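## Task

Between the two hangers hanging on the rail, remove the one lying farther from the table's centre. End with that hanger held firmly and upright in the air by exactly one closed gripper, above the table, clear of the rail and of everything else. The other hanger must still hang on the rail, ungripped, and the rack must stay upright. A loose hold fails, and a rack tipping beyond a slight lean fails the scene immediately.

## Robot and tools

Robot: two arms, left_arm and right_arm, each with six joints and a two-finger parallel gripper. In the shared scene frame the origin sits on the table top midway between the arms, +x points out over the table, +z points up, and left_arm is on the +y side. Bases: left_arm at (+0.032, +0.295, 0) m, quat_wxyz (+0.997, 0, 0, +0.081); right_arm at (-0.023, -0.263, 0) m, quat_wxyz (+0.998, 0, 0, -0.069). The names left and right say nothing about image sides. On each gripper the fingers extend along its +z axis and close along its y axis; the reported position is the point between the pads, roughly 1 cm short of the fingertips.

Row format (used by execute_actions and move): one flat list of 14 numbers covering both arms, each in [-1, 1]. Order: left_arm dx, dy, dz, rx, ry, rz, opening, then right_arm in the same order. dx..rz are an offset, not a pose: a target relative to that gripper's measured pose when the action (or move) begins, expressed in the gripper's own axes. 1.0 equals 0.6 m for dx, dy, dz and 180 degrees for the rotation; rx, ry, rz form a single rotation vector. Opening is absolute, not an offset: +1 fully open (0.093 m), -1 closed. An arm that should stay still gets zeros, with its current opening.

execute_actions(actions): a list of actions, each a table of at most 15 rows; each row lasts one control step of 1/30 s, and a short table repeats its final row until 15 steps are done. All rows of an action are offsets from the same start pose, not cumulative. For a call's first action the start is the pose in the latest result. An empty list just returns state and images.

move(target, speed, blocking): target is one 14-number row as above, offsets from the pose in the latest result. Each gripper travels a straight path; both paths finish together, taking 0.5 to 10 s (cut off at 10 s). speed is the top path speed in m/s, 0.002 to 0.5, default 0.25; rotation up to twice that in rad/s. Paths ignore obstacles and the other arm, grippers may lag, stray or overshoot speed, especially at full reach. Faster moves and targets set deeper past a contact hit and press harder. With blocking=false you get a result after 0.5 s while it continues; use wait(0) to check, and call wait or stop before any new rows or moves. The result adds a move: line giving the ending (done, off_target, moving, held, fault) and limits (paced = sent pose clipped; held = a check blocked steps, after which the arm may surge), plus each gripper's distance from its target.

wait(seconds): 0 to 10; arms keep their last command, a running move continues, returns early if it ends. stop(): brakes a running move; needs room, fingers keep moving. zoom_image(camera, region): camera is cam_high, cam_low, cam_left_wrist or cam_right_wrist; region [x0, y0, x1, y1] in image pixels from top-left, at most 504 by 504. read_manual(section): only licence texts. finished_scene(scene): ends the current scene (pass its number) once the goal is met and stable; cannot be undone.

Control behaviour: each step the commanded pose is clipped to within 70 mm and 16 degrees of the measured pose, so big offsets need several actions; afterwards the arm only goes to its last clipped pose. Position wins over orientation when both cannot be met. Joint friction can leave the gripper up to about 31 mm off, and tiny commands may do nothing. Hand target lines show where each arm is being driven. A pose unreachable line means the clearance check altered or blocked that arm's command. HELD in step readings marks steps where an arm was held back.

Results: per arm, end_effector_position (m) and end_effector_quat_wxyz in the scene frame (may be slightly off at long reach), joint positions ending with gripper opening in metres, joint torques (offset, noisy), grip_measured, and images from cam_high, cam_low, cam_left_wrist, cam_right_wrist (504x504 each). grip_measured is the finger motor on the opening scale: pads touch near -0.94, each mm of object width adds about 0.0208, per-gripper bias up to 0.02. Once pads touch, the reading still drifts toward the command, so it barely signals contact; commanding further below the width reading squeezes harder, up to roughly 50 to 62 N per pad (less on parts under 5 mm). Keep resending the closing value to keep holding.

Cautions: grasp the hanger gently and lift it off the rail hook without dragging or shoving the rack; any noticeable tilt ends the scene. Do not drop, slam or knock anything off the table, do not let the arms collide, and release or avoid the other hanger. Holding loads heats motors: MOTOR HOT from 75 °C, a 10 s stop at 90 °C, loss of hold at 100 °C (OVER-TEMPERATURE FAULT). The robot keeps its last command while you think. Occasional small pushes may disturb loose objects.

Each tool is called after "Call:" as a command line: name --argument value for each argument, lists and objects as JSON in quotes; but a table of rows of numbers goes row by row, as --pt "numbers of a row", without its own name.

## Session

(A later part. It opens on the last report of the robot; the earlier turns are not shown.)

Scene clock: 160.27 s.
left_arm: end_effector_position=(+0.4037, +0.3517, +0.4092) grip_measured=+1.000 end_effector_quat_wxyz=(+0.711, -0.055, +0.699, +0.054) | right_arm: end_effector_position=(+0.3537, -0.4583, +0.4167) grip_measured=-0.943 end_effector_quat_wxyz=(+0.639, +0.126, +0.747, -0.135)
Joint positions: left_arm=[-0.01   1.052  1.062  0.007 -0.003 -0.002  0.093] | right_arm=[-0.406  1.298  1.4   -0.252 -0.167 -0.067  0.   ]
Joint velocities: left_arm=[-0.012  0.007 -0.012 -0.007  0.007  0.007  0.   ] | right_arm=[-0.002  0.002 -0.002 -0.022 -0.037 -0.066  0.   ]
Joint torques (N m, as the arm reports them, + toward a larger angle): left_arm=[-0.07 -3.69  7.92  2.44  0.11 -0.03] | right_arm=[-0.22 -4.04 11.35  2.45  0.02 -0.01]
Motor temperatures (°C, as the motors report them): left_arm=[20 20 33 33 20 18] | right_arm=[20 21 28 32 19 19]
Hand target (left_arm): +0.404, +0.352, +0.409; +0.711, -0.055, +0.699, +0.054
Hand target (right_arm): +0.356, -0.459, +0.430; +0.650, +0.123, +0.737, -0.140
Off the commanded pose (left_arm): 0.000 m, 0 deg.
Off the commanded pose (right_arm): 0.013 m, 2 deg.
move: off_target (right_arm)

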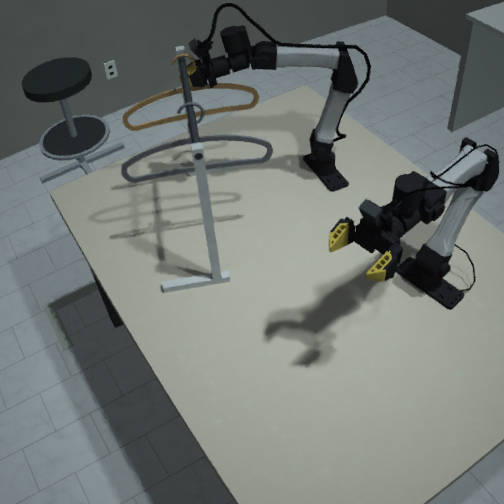

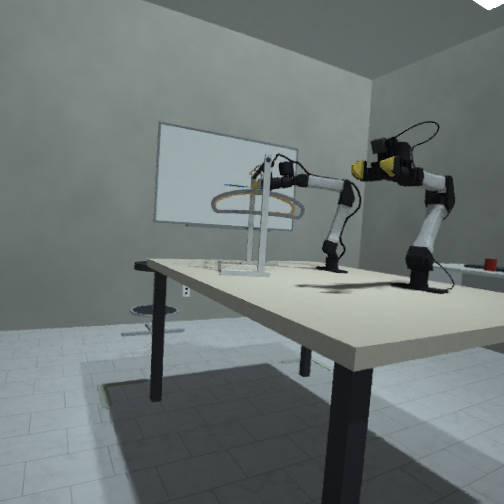

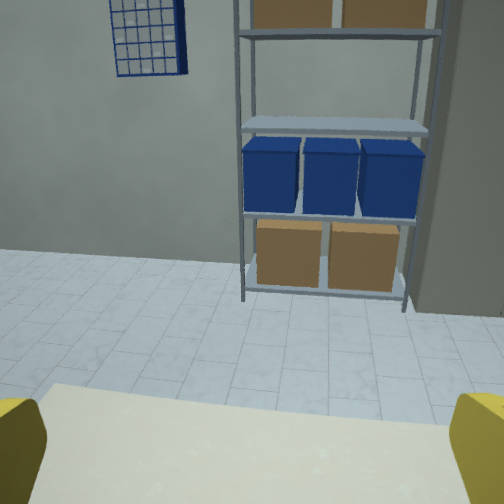

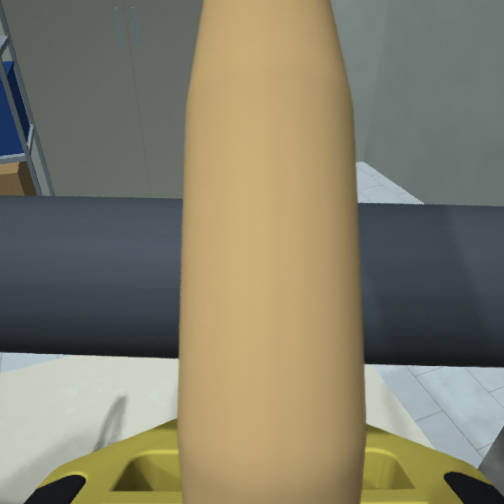

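Call:
move --target '[0,0,0,0,0,0,1, -0.04,0,-0.008,0,-0.015,0,-1]' --speed 0.03

Call:
zoom_image --camera "cam_low" --region '[230, 150, 290, 210]'

Call:
zoom_image --camera "cam_high" --region '[160, 40, 230, 110]'

Scene clock: 170.00 s.
left_arm: end_effector_position=(+0.4037, +0.3517, +0.4092) grip_measured=+1.000 end_effector_quat_wxyz=(+0.711, -0.055, +0.699, +0.054) | right_arm: end_effector_position=(+0.3518, -0.4572, +0.4256) grip_measured=-0.943 end_effector_quat_wxyz=(+0.642, +0.125, +0.744, -0.137)
Joint positions: left_arm=[-0.01   1.052  1.062  0.007 -0.003 -0.002  0.093] | right_arm=[-0.406  1.298  1.429 -0.271 -0.167 -0.067  0.   ]
Joint velocities: left_arm=[-0.007  0.002 -0.007  0.037 -0.081 -0.037  0.   ] | right_arm=[-0.017 -0.012  0.012 -0.051 -0.022 -0.037  0.   ]
Joint torques (N m, as the arm reports them, + toward a larger angle): left_arm=[-0.06 -3.7   7.9   2.45  0.1  -0.05] | right_arm=[-0.45 -4.28 11.39  2.5  -0.03  0.08]
Motor temperatures (°C, as the motors report them): left_arm=[20 20 33 33 20 18] | right_arm=[20 21 29 32 19 19]
Hand target (left_arm): +0.404, +0.352, +0.409; +0.711, -0.055, +0.699, +0.054
Hand target (right_arm): +0.352, -0.457, +0.441; +0.657, +0.123, +0.731, -0.138
Off the commanded pose (left_arm): 0.000 m, 0 deg.
Off the commanded pose (right_arm): 0.016 m, 2 deg.
move: off_target (right_arm)

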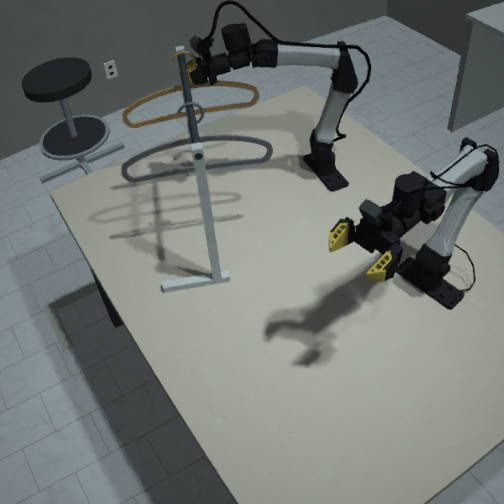

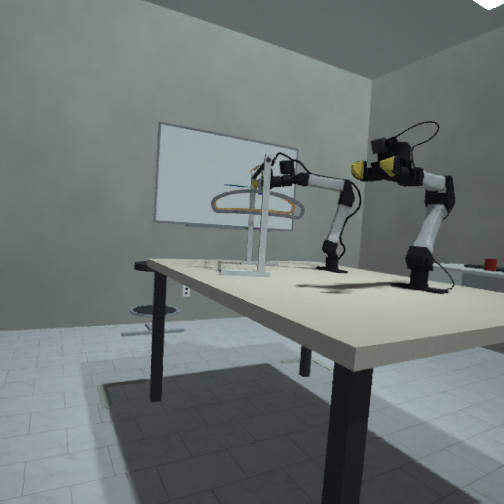

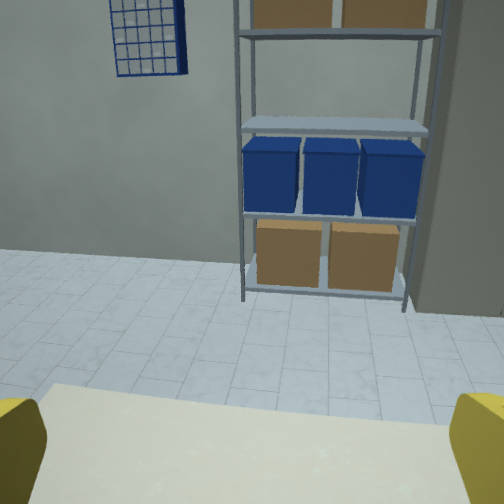

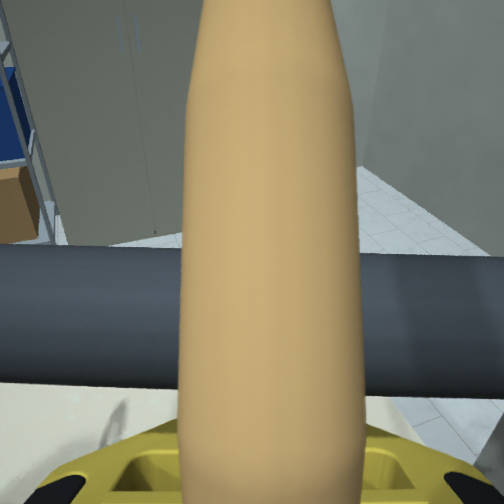

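Region (230, 150, 290, 210) of cam_low's 504x504 image, scaled by 8.400, with more detail than that image has.

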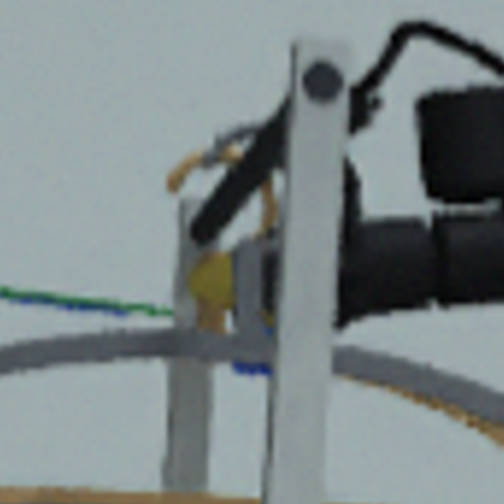

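Region (160, 40, 230, 110) of cam_high's 504x504 image, scaled by 7.200, with more detail than that image has.

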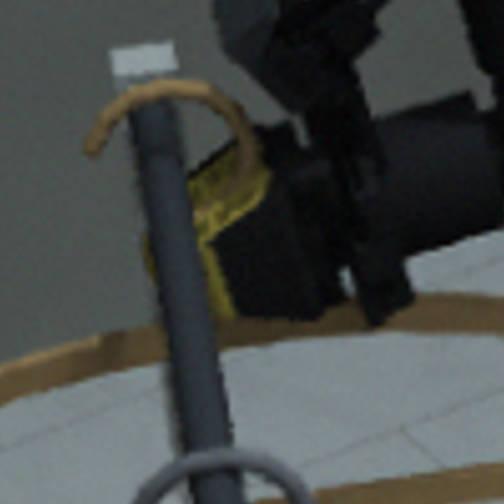

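Call:
move --target '[0,0,0,0,0,0,1, 0.0,0,-0.1,0,-0.01,0,-1]' --speed 0.04

Call:
zoom_image --camera "cam_high" --region '[100, 20, 300, 200]'

Scene clock: 178.67 s.
left_arm: end_effector_position=(+0.4037, +0.3517, +0.4092) grip_measured=+1.000 end_effector_quat_wxyz=(+0.711, -0.055, +0.699, +0.054) | right_arm: end_effector_position=(+0.3019, -0.4383, +0.4308) grip_measured=-0.943 end_effector_quat_wxyz=(+0.647, +0.127, +0.739, -0.137)
Joint positions: left_arm=[-0.01   1.052  1.062  0.007 -0.003 -0.002  0.093] | right_arm=[-0.452  1.118  1.332 -0.343 -0.21  -0.067  0.   ]
Joint velocities: left_arm=[-0.002  0.012 -0.012 -0.066 -0.051 -0.007  0.   ] | right_arm=[ 0.002 -0.002 -0.022 -0.095  0.007  0.007  0.   ]
Joint torques (N m, as the arm reports them, + toward a larger angle): left_arm=[-0.14 -3.61  7.82  2.44  0.1  -0.03] | right_arm=[-1.18 -4.59  6.89  2.48 -0.17 -0.05]
Motor temperatures (°C, as the motors report them): left_arm=[20 20 33 34 20 18] | right_arm=[20 21 30 32 19 19]
Hand target (left_arm): +0.404, +0.352, +0.409; +0.711, -0.055, +0.699, +0.054
Hand target (right_arm): +0.296, -0.436, +0.434; +0.653, +0.123, +0.734, -0.139
Off the commanded pose (left_arm): 0.000 m, 0 deg.
Off the commanded pose (right_arm): 0.007 m, 1 deg.
move: done

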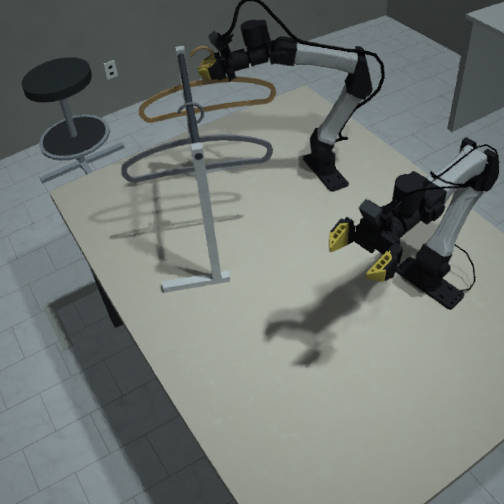

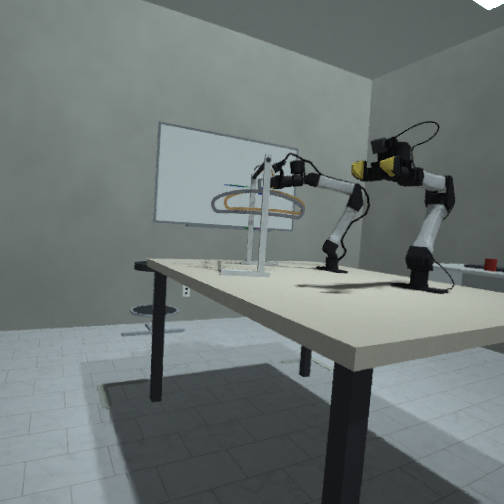

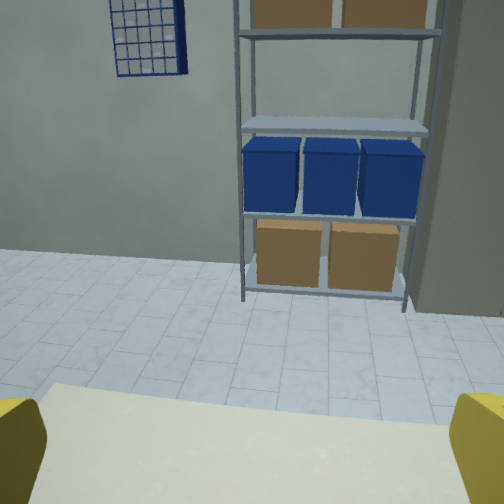

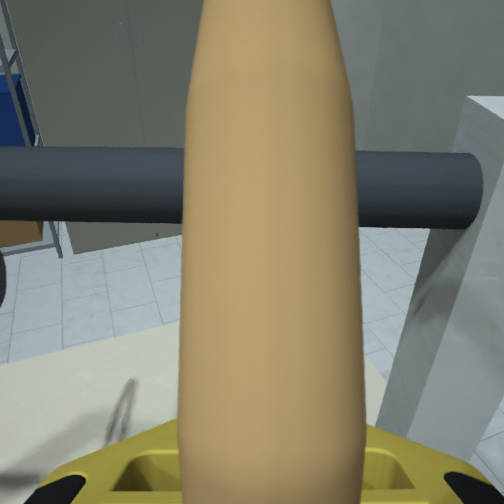

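Region (100, 20, 300, 200) of cam_high's 504x504 image, scaled by 2.520, with more detail than that image has; it fills the top 454 rows of this view, and the rest is white.

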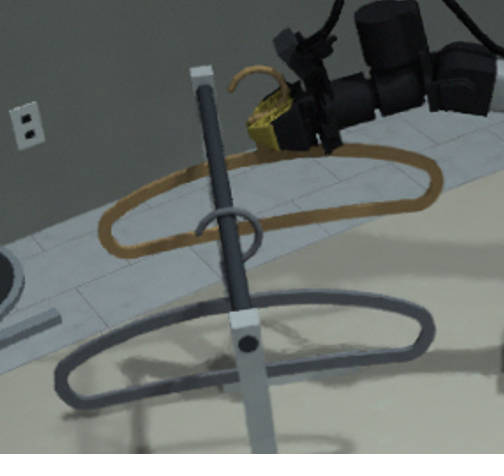

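Call:
move --target '[0,0,0,0,0,0,1, 0.022,0.06,-0.328,0.013,0,0,-1]' --speed 0.1

Scene clock: 194.93 s.
left_arm: end_effector_position=(+0.4037, +0.3517, +0.4092) grip_measured=+1.000 end_effector_quat_wxyz=(+0.711, -0.055, +0.699, +0.054) | right_arm: end_effector_position=(+0.1336, -0.3430, +0.4295) grip_measured=-0.943 end_effector_quat_wxyz=(+0.626, +0.161, +0.748, -0.152)
Joint positions: left_arm=[-0.01   1.052  1.062  0.007 -0.003 -0.002  0.093] | right_arm=[-0.678  0.59   1.343 -0.937 -0.36  -0.092  0.   ]
Joint velocities: left_arm=[ 0.007  0.017 -0.012 -0.037 -0.037 -0.007  0.   ] | right_arm=[-0.198 -0.002  0.002 -0.037 -0.198 -0.051  0.   ]
Joint torques (N m, as the arm reports them, + toward a larger angle): left_arm=[-0.15 -3.68  7.9   2.45  0.11 -0.06] | right_arm=[-1.18  1.94  8.28  2.46 -0.2  -0.18]
Motor temperatures (°C, as the motors report them): left_arm=[20 20 34 34 20 18] | right_arm=[20 22 28 33 19 19]
Hand target (left_arm): +0.404, +0.352, +0.409; +0.711, -0.055, +0.699, +0.054
Hand target (right_arm): +0.130, -0.334, +0.443; +0.642, +0.142, +0.737, -0.158
Off the commanded pose (left_arm): 0.000 m, 0 deg.
Off the commanded pose (right_arm): 0.016 m, 3 deg.
move: off_target (right_arm)

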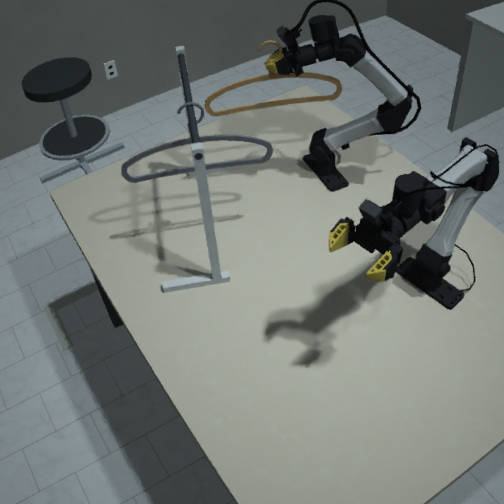

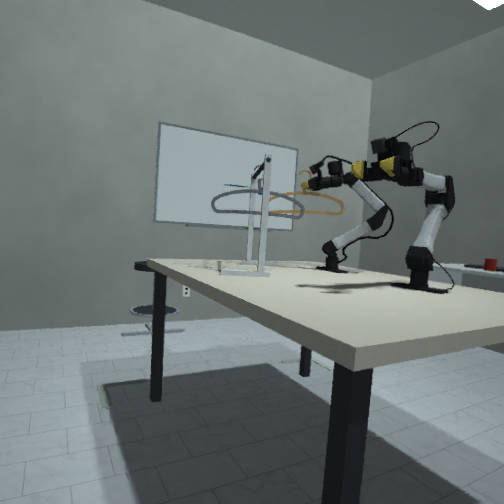

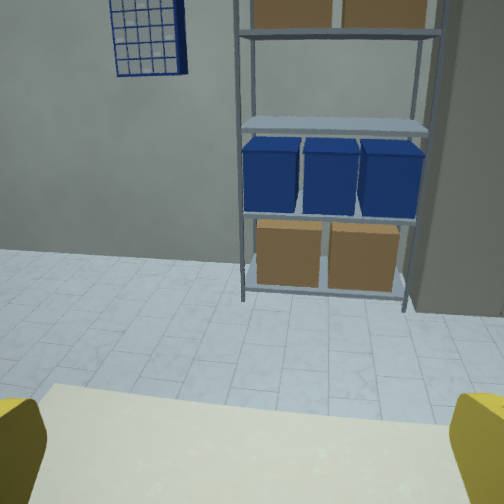

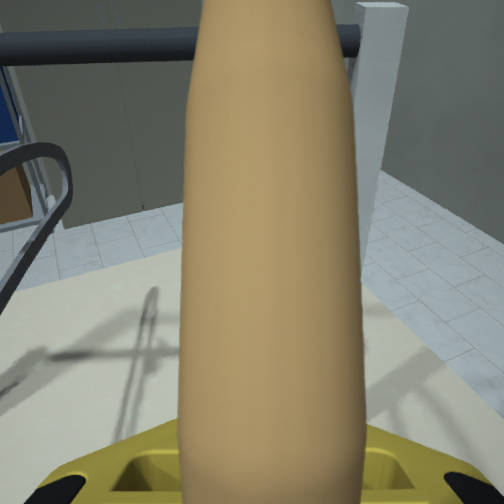

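Call:
execute_actions --actions '[]'

Call:
zoom_image --camera "cam_low" --region '[240, 130, 410, 290]'

Scene clock: 210.23 s.
left_arm: end_effector_position=(+0.4037, +0.3517, +0.4092) grip_measured=+1.000 end_effector_quat_wxyz=(+0.711, -0.055, +0.699, +0.054) | right_arm: end_effector_position=(+0.1348, -0.3402, +0.4292) grip_measured=-0.943 end_effector_quat_wxyz=(+0.627, +0.155, +0.749, -0.146)
Joint positions: left_arm=[-0.01   1.052  1.062  0.007 -0.003 -0.002  0.093] | right_arm=[-0.69   0.59   1.343 -0.939 -0.39  -0.097  0.   ]
Joint velocities: left_arm=[-0.007 -0.007 -0.012 -0.022  0.066  0.007  0.   ] | right_arm=[-0.017 -0.012 -0.007 -0.037 -0.081 -0.022  0.   ]
Joint torques (N m, as the arm reports them, + toward a larger angle): left_arm=[-0.12 -3.75  7.86  2.45  0.12 -0.05] | right_arm=[-1.21  1.92  8.2   2.41 -0.17 -0.13]
Motor temperatures (°C, as the motors report them): left_arm=[20 20 34 35 20 18] | right_arm=[20 21 28 34 19 19]
Hand target (left_arm): +0.404, +0.352, +0.409; +0.711, -0.055, +0.699, +0.054
Hand target (right_arm): +0.130, -0.334, +0.443; +0.642, +0.142, +0.737, -0.158
Off the commanded pose (left_arm): 0.000 m, 0 deg.
Off the commanded pose (right_arm): 0.014 m, 3 deg.

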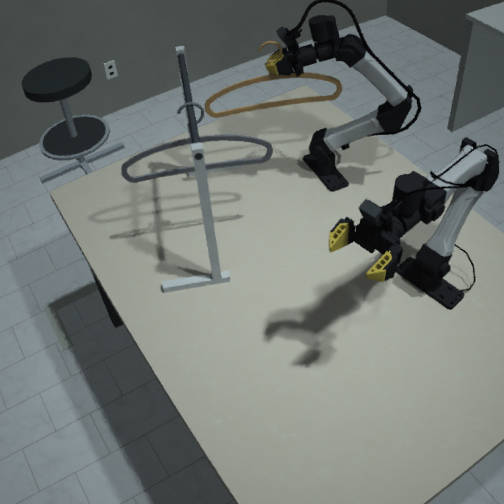

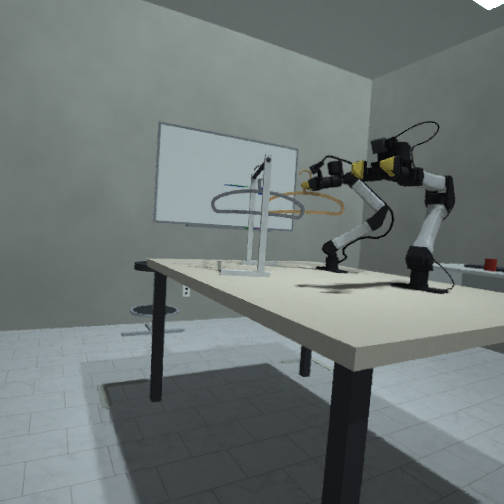

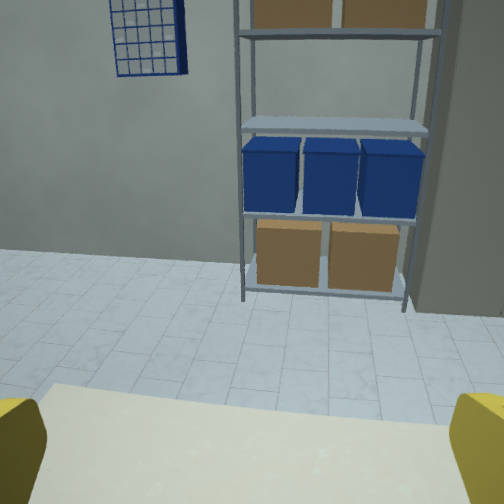

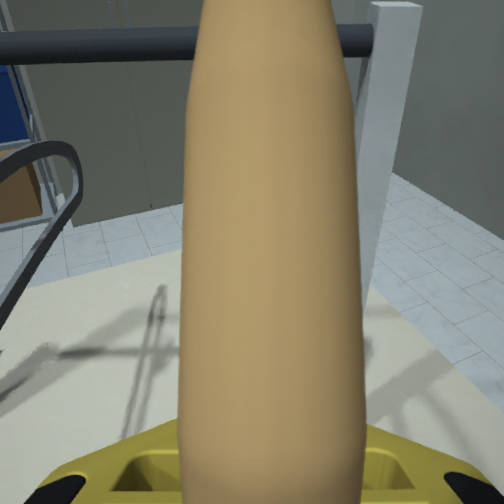

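Region (240, 130, 410, 290) of cam_low's 504x504 image, scaled by 2.965, with more detail than that image has; it fills the top 474 rows of this view, and the rest is white.

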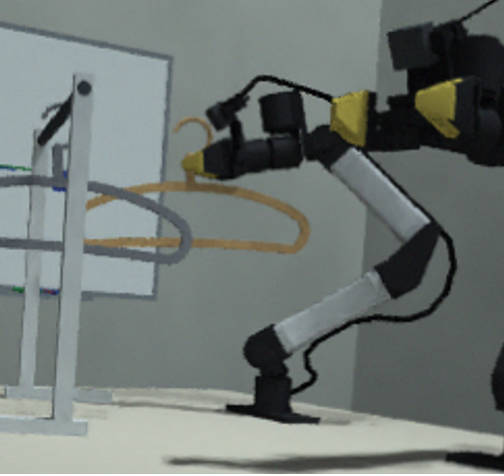

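Call:
finished_scene --scene 1

The scene is finished: the task was done.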